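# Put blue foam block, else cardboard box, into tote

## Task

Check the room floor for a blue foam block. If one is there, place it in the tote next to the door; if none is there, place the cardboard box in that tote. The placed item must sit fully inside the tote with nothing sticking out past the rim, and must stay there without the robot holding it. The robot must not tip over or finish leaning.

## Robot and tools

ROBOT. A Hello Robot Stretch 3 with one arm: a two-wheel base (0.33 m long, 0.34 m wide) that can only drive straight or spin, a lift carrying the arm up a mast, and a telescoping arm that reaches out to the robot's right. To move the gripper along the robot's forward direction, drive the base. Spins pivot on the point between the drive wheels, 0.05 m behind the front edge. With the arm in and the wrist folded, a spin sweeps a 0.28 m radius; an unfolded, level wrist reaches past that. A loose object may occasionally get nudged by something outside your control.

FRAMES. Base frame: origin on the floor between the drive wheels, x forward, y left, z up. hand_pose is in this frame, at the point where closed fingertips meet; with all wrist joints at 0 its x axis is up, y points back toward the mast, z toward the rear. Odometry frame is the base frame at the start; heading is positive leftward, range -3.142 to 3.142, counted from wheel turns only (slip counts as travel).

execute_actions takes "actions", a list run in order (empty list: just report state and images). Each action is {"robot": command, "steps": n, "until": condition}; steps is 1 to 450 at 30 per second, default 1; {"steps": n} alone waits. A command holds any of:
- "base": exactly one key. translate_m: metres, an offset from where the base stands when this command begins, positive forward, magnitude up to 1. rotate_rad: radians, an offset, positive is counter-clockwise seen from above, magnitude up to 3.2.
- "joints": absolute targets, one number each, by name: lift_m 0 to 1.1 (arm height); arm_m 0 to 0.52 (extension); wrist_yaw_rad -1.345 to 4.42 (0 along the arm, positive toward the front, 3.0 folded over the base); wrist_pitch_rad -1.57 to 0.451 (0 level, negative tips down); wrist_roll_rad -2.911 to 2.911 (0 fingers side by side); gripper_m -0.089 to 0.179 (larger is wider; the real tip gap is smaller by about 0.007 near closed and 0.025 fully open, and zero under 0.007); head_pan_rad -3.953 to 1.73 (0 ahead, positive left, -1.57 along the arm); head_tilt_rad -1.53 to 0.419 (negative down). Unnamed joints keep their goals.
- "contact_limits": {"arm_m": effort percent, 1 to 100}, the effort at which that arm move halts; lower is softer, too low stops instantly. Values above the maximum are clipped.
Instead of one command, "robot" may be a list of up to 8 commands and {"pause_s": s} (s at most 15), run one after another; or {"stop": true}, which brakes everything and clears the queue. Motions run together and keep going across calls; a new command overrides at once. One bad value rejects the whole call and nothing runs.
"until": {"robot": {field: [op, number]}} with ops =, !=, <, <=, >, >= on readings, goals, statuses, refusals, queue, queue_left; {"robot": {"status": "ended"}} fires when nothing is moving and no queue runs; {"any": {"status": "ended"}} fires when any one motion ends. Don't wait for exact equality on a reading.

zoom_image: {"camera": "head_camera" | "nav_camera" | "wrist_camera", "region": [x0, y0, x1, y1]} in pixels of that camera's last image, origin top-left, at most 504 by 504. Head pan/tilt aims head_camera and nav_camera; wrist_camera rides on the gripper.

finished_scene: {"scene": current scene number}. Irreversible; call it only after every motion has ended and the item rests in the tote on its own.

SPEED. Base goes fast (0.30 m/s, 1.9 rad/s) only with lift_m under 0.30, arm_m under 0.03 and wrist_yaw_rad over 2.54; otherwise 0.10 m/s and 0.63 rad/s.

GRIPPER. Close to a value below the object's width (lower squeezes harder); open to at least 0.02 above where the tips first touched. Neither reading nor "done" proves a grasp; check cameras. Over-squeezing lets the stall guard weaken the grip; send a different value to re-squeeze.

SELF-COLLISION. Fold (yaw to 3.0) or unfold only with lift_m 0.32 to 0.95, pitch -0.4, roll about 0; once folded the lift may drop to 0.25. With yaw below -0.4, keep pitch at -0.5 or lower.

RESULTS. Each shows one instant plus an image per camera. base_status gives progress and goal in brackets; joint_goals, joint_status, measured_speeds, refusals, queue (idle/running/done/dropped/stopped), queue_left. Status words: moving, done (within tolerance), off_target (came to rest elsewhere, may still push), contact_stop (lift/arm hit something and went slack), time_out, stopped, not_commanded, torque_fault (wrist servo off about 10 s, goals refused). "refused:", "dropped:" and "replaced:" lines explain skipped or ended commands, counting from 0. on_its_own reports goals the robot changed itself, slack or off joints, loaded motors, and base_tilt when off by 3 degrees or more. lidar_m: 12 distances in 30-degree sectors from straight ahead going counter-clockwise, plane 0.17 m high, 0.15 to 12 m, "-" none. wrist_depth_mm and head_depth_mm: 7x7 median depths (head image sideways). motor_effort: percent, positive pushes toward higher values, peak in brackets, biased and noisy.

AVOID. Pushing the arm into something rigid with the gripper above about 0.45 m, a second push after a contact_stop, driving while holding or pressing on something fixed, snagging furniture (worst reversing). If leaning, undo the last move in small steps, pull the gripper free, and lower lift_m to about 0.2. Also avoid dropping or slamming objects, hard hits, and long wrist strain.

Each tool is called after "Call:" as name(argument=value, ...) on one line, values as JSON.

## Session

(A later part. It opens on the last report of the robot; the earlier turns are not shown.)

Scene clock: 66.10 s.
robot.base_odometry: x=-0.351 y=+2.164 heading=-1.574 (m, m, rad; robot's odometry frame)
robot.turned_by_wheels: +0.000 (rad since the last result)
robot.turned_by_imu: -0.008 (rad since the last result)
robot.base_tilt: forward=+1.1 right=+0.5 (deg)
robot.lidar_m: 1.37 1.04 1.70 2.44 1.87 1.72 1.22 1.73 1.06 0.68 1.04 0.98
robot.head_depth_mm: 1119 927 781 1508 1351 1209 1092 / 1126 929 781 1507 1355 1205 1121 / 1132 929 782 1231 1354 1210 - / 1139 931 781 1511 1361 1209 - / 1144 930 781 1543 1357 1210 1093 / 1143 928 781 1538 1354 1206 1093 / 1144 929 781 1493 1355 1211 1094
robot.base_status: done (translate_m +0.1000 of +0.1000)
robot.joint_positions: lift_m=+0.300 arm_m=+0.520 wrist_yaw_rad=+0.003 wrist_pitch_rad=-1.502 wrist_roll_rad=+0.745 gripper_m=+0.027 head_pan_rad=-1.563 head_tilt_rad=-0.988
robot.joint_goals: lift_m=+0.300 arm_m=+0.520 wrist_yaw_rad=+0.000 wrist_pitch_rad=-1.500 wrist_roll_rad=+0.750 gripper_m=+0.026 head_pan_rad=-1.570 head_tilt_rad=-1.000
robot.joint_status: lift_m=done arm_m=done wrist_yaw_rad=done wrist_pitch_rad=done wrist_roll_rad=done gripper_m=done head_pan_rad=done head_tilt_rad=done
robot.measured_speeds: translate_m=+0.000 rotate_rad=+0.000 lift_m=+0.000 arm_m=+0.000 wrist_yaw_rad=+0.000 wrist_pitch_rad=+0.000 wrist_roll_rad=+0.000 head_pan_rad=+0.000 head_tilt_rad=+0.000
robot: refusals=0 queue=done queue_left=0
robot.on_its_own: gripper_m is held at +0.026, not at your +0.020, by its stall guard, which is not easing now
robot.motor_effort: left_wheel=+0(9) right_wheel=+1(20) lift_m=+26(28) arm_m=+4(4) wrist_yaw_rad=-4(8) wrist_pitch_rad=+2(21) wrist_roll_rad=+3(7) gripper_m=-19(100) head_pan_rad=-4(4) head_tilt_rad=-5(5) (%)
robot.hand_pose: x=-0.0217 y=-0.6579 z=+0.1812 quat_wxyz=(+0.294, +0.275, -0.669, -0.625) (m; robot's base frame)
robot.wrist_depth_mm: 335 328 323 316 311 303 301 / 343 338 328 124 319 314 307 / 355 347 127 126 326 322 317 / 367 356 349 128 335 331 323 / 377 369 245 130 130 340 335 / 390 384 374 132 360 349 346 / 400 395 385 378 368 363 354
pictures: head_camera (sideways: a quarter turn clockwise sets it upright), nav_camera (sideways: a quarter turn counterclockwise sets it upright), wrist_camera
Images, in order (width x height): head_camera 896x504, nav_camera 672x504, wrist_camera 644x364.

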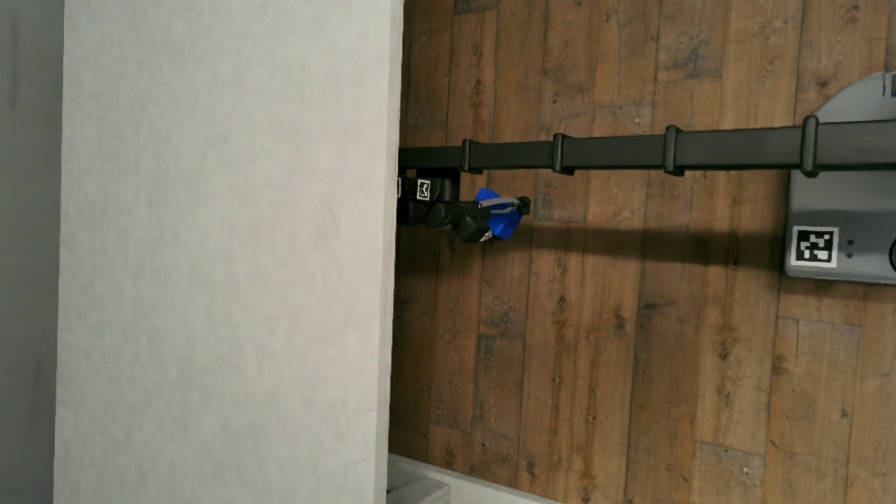

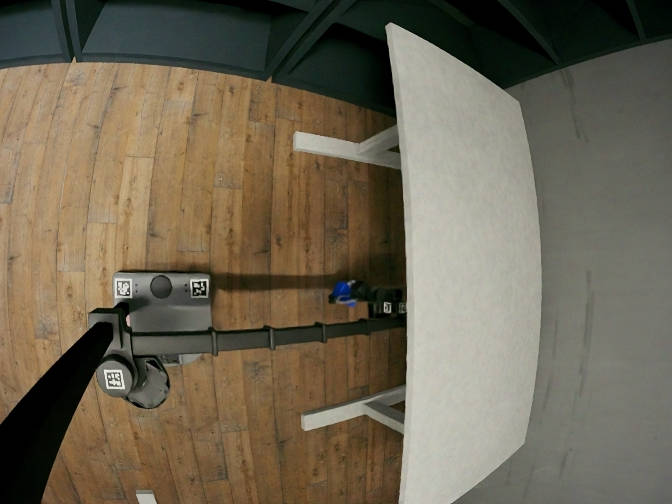

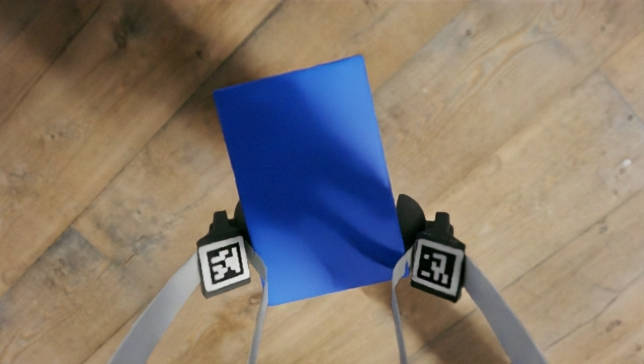

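Call:
execute_actions(actions=[{"robot":[{"joints":{"arm_m":0.0,"lift_m":0.5,"wrist_roll_rad":0.0,"head_pan_rad":0.0,"head_tilt_rad":-0.8}},{"joints":{"wrist_pitch_rad":-0.4}},{"joints":{"wrist_yaw_rad":3.0}},{"joints":{"lift_m":0.28}},{"base":{"rotate_rad":1.38}},{"base":{"translate_m":1.0}},{"base":{"translate_m":0.76}},{"base":{"rotate_rad":-1.42}}],"steps":450,"until":{"robot":{"status":"ended"}}},{"steps":450,"until":{"robot":{"status":"ended"}}}])

Scene clock: 92.13 s.
robot.base_odometry: x=+1.377 y=+1.825 heading=-1.614 (m, m, rad; robot's odometry frame)
robot.turned_by_wheels: -0.040 (rad since the last result)
robot.turned_by_imu: -0.039 (rad since the last result)
robot.base_tilt: forward=+1.1 right=+0.5 (deg)
robot.lidar_m: 0.93 1.02 0.73 0.70 0.72 0.97 1.55 2.05 2.15 2.61 1.29 0.65
robot.head_depth_mm: 814 798 789 820 970 1246 1138 / 2385 2641 2117 1172 1149 1249 1137 / 2378 2666 2277 1821 1509 1297 1135 / 2386 2651 2280 1811 1504 1287 1133 / 2389 2686 2270 1802 1500 1289 1127 / 2416 2620 2272 1806 1501 1287 1127 / 1912 1937 1950 1778 1499 1292 1128
robot.base_status: done (rotate_rad -1.4199 of -1.4200)
robot.joint_positions: lift_m=+0.280 arm_m=+0.003 wrist_yaw_rad=+2.998 wrist_pitch_rad=-0.422 wrist_roll_rad=+0.003 gripper_m=+0.027 head_pan_rad=-0.007 head_tilt_rad=-0.802
robot.joint_goals: lift_m=+0.280 arm_m=+0.000 wrist_yaw_rad=+3.000 wrist_pitch_rad=-0.400 wrist_roll_rad=+0.000 gripper_m=+0.026 head_pan_rad=+0.000 head_tilt_rad=-0.800
robot.joint_status: lift_m=done arm_m=done wrist_yaw_rad=done wrist_pitch_rad=done wrist_roll_rad=done gripper_m=done head_pan_rad=done head_tilt_rad=done
robot.measured_speeds: translate_m=+0.000 rotate_rad=+0.000 lift_m=+0.000 arm_m=+0.000 wrist_yaw_rad=+0.000 wrist_pitch_rad=+0.000 wrist_roll_rad=+0.000 head_pan_rad=+0.000 head_tilt_rad=+0.000
robot: refusals=0 queue=done queue_left=0
robot.on_its_own: gripper_m is held at +0.026, not at your +0.020, by its stall guard, which is not easing now
robot.motor_effort: left_wheel=+1(9) right_wheel=-2(12) lift_m=+19(27) arm_m=-3(4) wrist_yaw_rad=+2(6) wrist_pitch_rad=+11(11) wrist_roll_rad=-2(2) gripper_m=-19(19) head_pan_rad=+4(43) head_tilt_rad=+2(14) (%)
robot.hand_pose: x=+0.0109 y=+0.0741 z=+0.2919 quat_wxyz=(+0.198, +0.701, +0.098, +0.678) (m; robot's base frame)
robot.wrist_depth_mm: 615 - 661 689 718 754 788 / 671 - 691 124 793 820 863 / 718 752 127 126 820 836 832 / 686 682 129 128 636 658 655 / 566 568 131 130 130 550 546 / 480 509 - 132 445 467 464 / - - - - 409 408 405
pictures: head_camera (sideways: a quarter turn clockwise sets it upright), nav_camera (sideways: a quarter turn counterclockwise sets it upright), wrist_camera
Images, in order (width x height): head_camera 896x504, nav_camera 672x504, wrist_camera 644x364.

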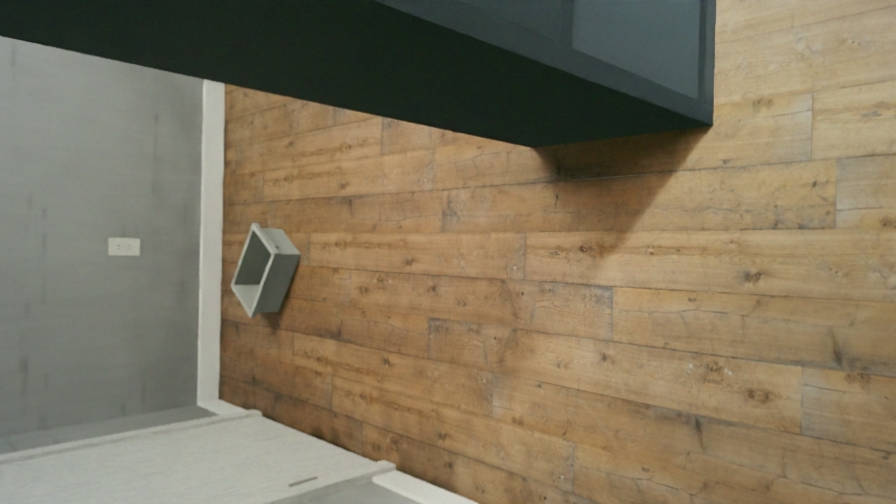

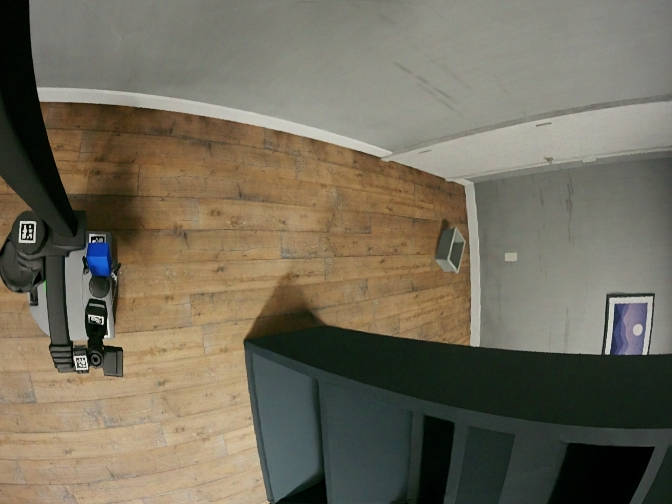

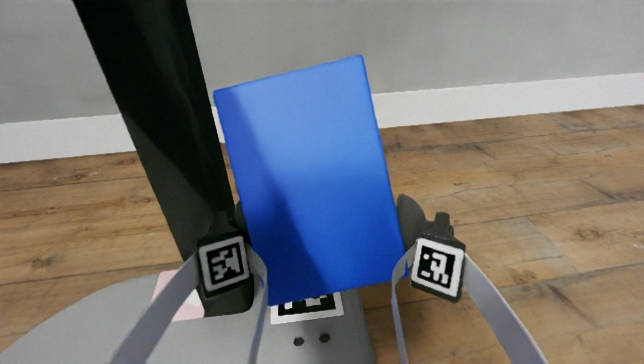

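Call:
execute_actions(actions=[{"robot":[{"base":{"rotate_rad":0.08}},{"base":{"translate_m":1.0}},{"base":{"translate_m":0.4}}],"steps":450,"until":{"robot":{"status":"ended"}}}])

Scene clock: 101.57 s.
robot.base_odometry: x=+1.429 y=+0.426 heading=-1.534 (m, m, rad; robot's odometry frame)
robot.turned_by_wheels: +0.080 (rad since the last result)
robot.turned_by_imu: +0.083 (rad since the last result)
robot.base_tilt: forward=+1.0 right=+0.5 (deg)
robot.lidar_m: 1.38 0.82 0.61 0.63 0.66 0.94 2.95 0.50 0.54 1.75 1.86 1.41
robot.head_depth_mm: 1144 1289 1493 1726 1525 1296 1136 / 1148 1311 1516 1724 1513 1298 1135 / 1158 1324 1524 1749 1470 1293 1135 / 1175 1334 1560 1759 1467 1287 1135 / 1182 1350 1571 1754 1470 1289 1133 / 1192 1367 1592 1790 1501 1288 1122 / 1207 1351 1492 1521 1467 1281 1126
robot.base_status: done (translate_m +0.4000 of +0.4000)
robot.joint_positions: lift_m=+0.280 arm_m=+0.002 wrist_yaw_rad=+2.998 wrist_pitch_rad=-0.422 wrist_roll_rad=+0.003 gripper_m=+0.027 head_pan_rad=-0.007 head_tilt_rad=-0.802
robot.joint_goals: lift_m=+0.280 arm_m=+0.000 wrist_yaw_rad=+3.000 wrist_pitch_rad=-0.400 wrist_roll_rad=+0.000 gripper_m=+0.026 head_pan_rad=+0.000 head_tilt_rad=-0.800
robot.joint_status: lift_m=done arm_m=done wrist_yaw_rad=done wrist_pitch_rad=done wrist_roll_rad=done gripper_m=done head_pan_rad=done head_tilt_rad=done
robot.measured_speeds: translate_m=+0.000 rotate_rad=+0.000 lift_m=+0.000 arm_m=+0.000 wrist_yaw_rad=+0.000 wrist_pitch_rad=+0.000 wrist_roll_rad=+0.000 head_pan_rad=+0.000 head_tilt_rad=+0.000
robot: refusals=0 queue=done queue_left=0
robot.on_its_own: gripper_m is held at +0.026, not at your +0.020, by its stall guard, which is not easing now
robot.motor_effort: left_wheel=-2(7) right_wheel=+3(10) lift_m=+20(19) arm_m=-3(4) wrist_yaw_rad=+1(1) wrist_pitch_rad=+11(12) wrist_roll_rad=-2(2) gripper_m=-20(19) head_pan_rad=+3(3) head_tilt_rad=+0(1) (%)
robot.hand_pose: x=+0.0109 y=+0.0741 z=+0.2919 quat_wxyz=(+0.198, +0.701, +0.098, +0.678) (m; robot's base frame)
robot.wrist_depth_mm: 583 - 605 618 610 618 634 / 632 - 638 125 661 681 694 / 690 700 127 126 736 759 770 / 690 680 129 128 638 665 655 / 560 557 130 130 130 551 540 / 481 503 - 132 444 468 467 / - - - - 411 413 403
pictures: head_camera (sideways: a quarter turn clockwise sets it upright), nav_camera (sideways: a quarter turn counterclockwise sets it upright), wrist_camera
Images, in order (width x height): head_camera 896x504, nav_camera 672x504, wrist_camera 644x364.

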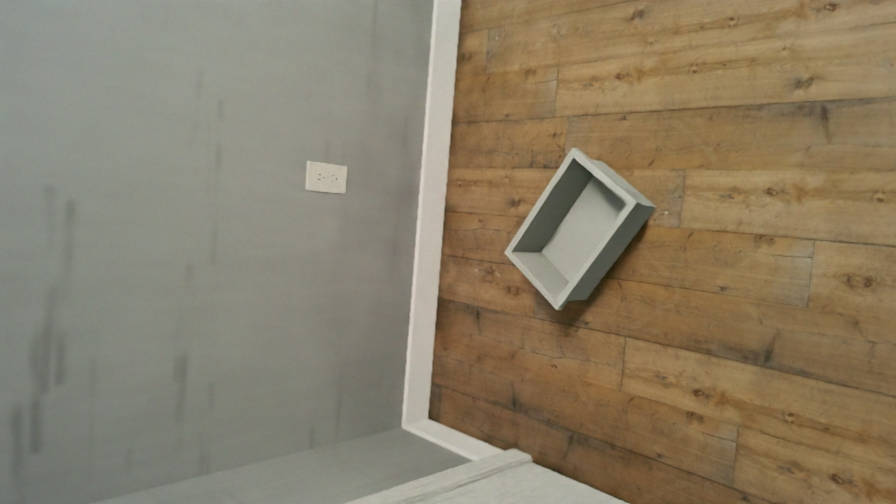

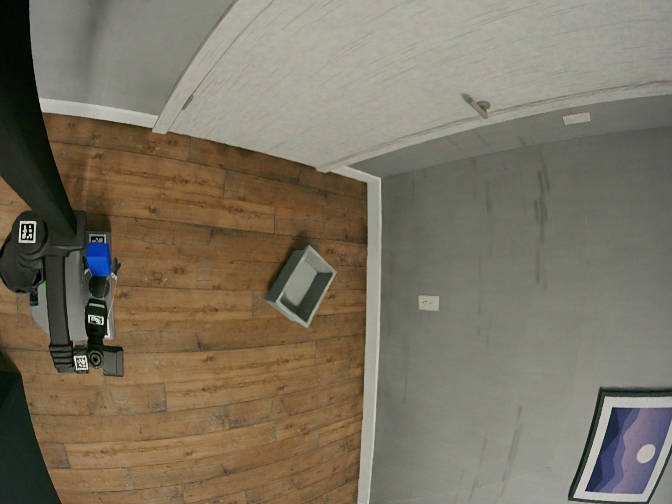

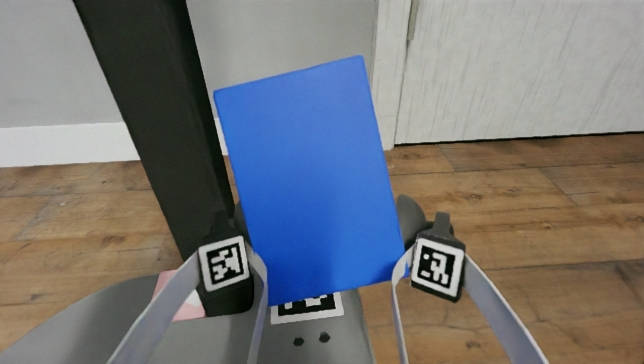

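Call:
execute_actions(actions=[{"robot":[{"base":{"translate_m":0.3}},{"base":{"rotate_rad":1.6},"joints":{"head_pan_rad":-1.57,"head_tilt_rad":-1.0}},{"joints":{"lift_m":0.5}},{"joints":{"wrist_yaw_rad":0.0}},{"joints":{"wrist_pitch_rad":-1.5,"arm_m":0.38,"lift_m":0.35}}],"steps":450,"until":{"robot":{"status":"ended"}}},{"steps":300,"until":{"robot":{"status":"ended"}}}])

Scene clock: 116.40 s.
robot.base_odometry: x=+1.440 y=+0.127 heading=+0.066 (m, m, rad; robot's odometry frame)
robot.turned_by_wheels: +1.600 (rad since the last result)
robot.turned_by_imu: +1.617 (rad since the last result)
robot.base_tilt: forward=+1.1 right=+0.4 (deg)
robot.lidar_m: 0.59 0.65 0.95 1.08 0.88 1.02 2.82 1.42 1.10 1.08 0.78 0.60
robot.head_depth_mm: 939 1100 1334 1518 1352 1209 1091 / 953 1117 1367 1530 1359 1216 1122 / 964 1139 1393 1577 1304 1189 - / 981 1163 1423 1539 1298 1208 - / 998 1182 1448 1536 1355 1211 1092 / 1013 1204 1486 1540 1356 1207 1084 / 1029 1205 1366 1413 1331 1209 1096
robot.base_status: done (rotate_rad +1.5999 of +1.6000)
robot.joint_positions: lift_m=+0.350 arm_m=+0.380 wrist_yaw_rad=+0.001 wrist_pitch_rad=-1.495 wrist_roll_rad=+0.003 gripper_m=+0.027 head_pan_rad=-1.563 head_tilt_rad=-0.988
robot.joint_goals: lift_m=+0.350 arm_m=+0.380 wrist_yaw_rad=+0.000 wrist_pitch_rad=-1.500 wrist_roll_rad=+0.000 gripper_m=+0.026 head_pan_rad=-1.570 head_tilt_rad=-1.000
robot.joint_status: lift_m=done arm_m=done wrist_yaw_rad=done wrist_pitch_rad=done wrist_roll_rad=done gripper_m=done head_pan_rad=done head_tilt_rad=done
robot.measured_speeds: translate_m=+0.000 rotate_rad=+0.000 lift_m=+0.000 arm_m=+0.000 wrist_yaw_rad=+0.000 wrist_pitch_rad=+0.000 wrist_roll_rad=+0.000 head_pan_rad=+0.000 head_tilt_rad=+0.000
robot: refusals=0 queue=done queue_left=0
robot.on_its_own: gripper_m is held at +0.026, not at your +0.020, by its stall guard, which is not easing now
robot.motor_effort: left_wheel=-2(7) right_wheel=+3(12) lift_m=+19(28) arm_m=+4(3) wrist_yaw_rad=-2(5) wrist_pitch_rad=-2(11) wrist_roll_rad=-2(1) gripper_m=-19(19) head_pan_rad=-4(45) head_tilt_rad=-4(16) (%)
robot.hand_pose: x=-0.0216 y=-0.5200 z=+0.2315 quat_wxyz=(+0.518, +0.480, -0.519, -0.481) (m; robot's base frame)
robot.wrist_depth_mm: 375 372 292 358 300 360 356 / 387 380 279 125 325 365 366 / 394 390 127 126 376 299 372 / 406 402 275 128 386 305 386 / 414 412 268 130 130 356 393 / 424 426 421 132 288 408 404 / 439 438 432 426 420 420 421
pictures: head_camera (sideways: a quarter turn clockwise sets it upright), nav_camera (sideways: a quarter turn counterclockwise sets it upright), wrist_camera
Images, in order (width x height): head_camera 896x504, nav_camera 672x504, wrist_camera 644x364.

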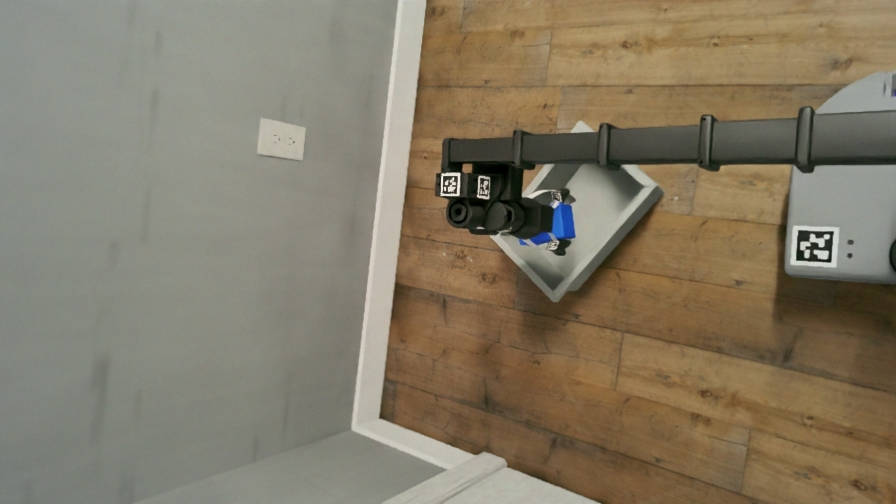

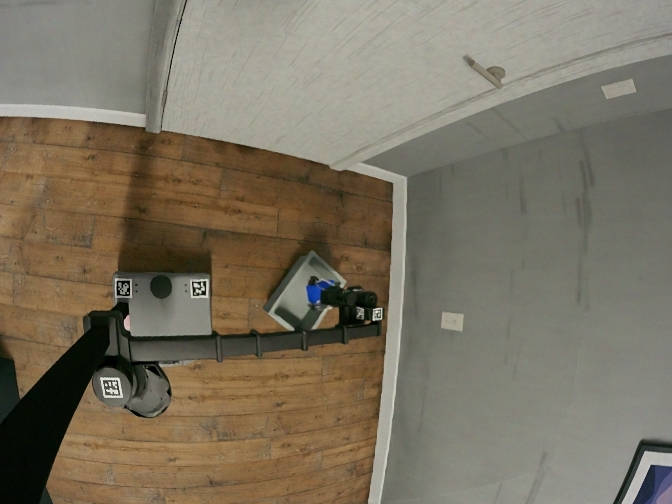

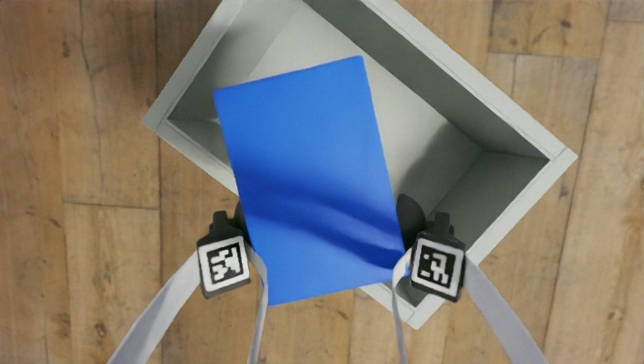

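Call:
execute_actions(actions=[{"robot":[{"base":{"translate_m":-0.03},"joints":{"arm_m":0.40}},{"joints":{"lift_m":0.19}},{"joints":{"gripper_m":0.09}},{"joints":{"lift_m":0.45}}],"steps":450,"until":{"robot":{"status":"ended"}}}])

Scene clock: 124.93 s.
robot.base_odometry: x=+1.410 y=+0.125 heading=+0.066 (m, m, rad; robot's odometry frame)
robot.turned_by_wheels: +0.000 (rad since the last result)
robot.turned_by_imu: -0.001 (rad since the last result)
robot.base_tilt: forward=+1.1 right=+0.4 (deg)
robot.lidar_m: 0.62 0.68 0.99 0.98 0.82 1.03 2.79 1.42 1.09 1.08 0.82 0.63
robot.head_depth_mm: 935 1098 1331 1517 1351 1215 1091 / 951 1119 1356 1535 1357 1212 - / 964 1136 1385 - 1316 1202 - / 980 1158 1417 1541 1299 1211 - / 993 1181 1457 1544 1335 1206 1087 / 1008 1205 1485 1539 1355 1209 1091 / 1028 1228 1408 1455 1347 1204 1092
robot.base_status: done (translate_m -0.0300 of -0.0300)
robot.joint_positions: lift_m=+0.450 arm_m=+0.400 wrist_yaw_rad=+0.001 wrist_pitch_rad=-1.495 wrist_roll_rad=+0.003 gripper_m=+0.090 head_pan_rad=-1.563 head_tilt_rad=-0.988
robot.joint_goals: lift_m=+0.450 arm_m=+0.400 wrist_yaw_rad=+0.000 wrist_pitch_rad=-1.500 wrist_roll_rad=+0.000 gripper_m=+0.090 head_pan_rad=-1.570 head_tilt_rad=-1.000
robot.joint_status: lift_m=done arm_m=done wrist_yaw_rad=done wrist_pitch_rad=done wrist_roll_rad=done gripper_m=done head_pan_rad=done head_tilt_rad=done
robot.measured_speeds: translate_m=+0.000 rotate_rad=+0.000 lift_m=+0.000 arm_m=+0.000 wrist_yaw_rad=+0.000 wrist_pitch_rad=+0.000 wrist_roll_rad=+0.000 head_pan_rad=+0.000 head_tilt_rad=+0.000
robot: refusals=0 queue=done queue_left=0
robot.motor_effort: left_wheel=-2(5) right_wheel=+3(6) lift_m=+27(26) arm_m=+4(5) wrist_yaw_rad=-2(2) wrist_pitch_rad=-2(2) wrist_roll_rad=-2(1) gripper_m=+1(77) head_pan_rad=-4(4) head_tilt_rad=-3(4) (%)
robot.hand_pose: x=-0.0216 y=-0.5399 z=+0.3312 quat_wxyz=(+0.518, +0.480, -0.519, -0.481) (m; robot's base frame)
robot.wrist_depth_mm: 470 463 459 457 457 450 448 / 481 480 450 467 463 463 461 / 493 490 467 479 470 474 469 / 509 508 463 485 487 483 480 / 521 521 510 460 432 495 489 / 538 527 530 521 518 510 512 / 552 551 542 537 529 527 517
pictures: head_camera (sideways: a quarter turn clockwise sets it upright), nav_camera (sideways: a quarter turn counterclockwise sets it upright), wrist_camera
Images, in order (width x height): head_camera 896x504, nav_camera 672x504, wrist_camera 644x364.

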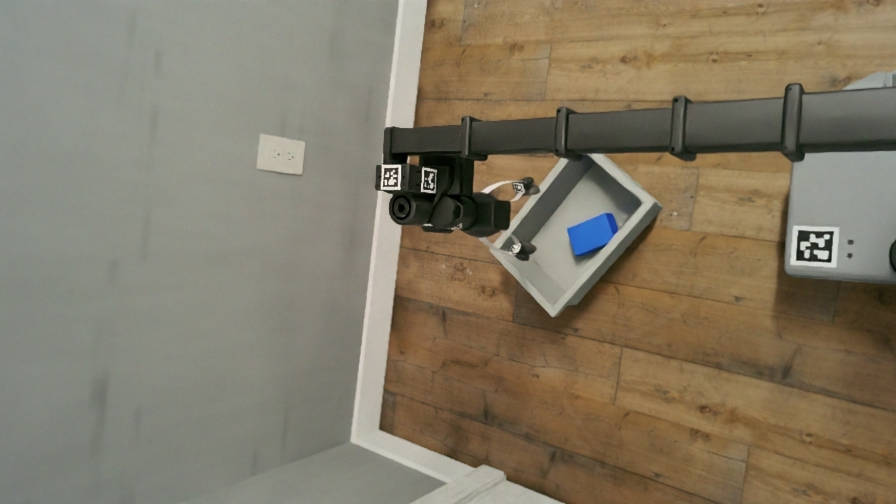

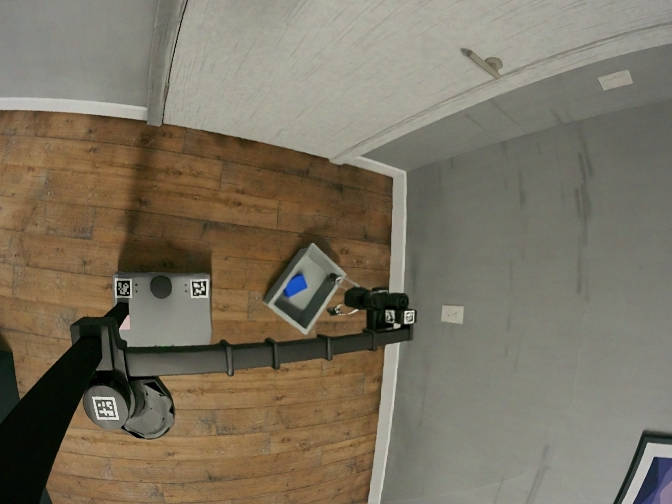

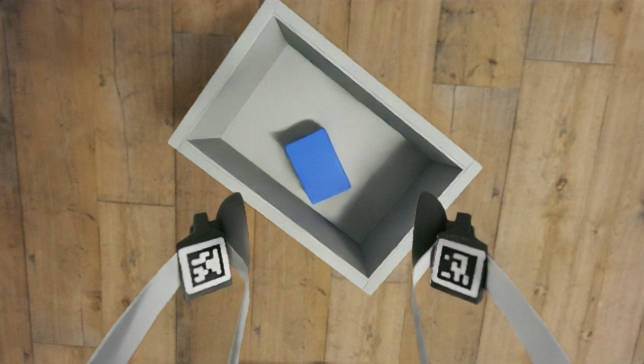

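Call:
finished_scene(scene=2)

The scene is finished: the task was done.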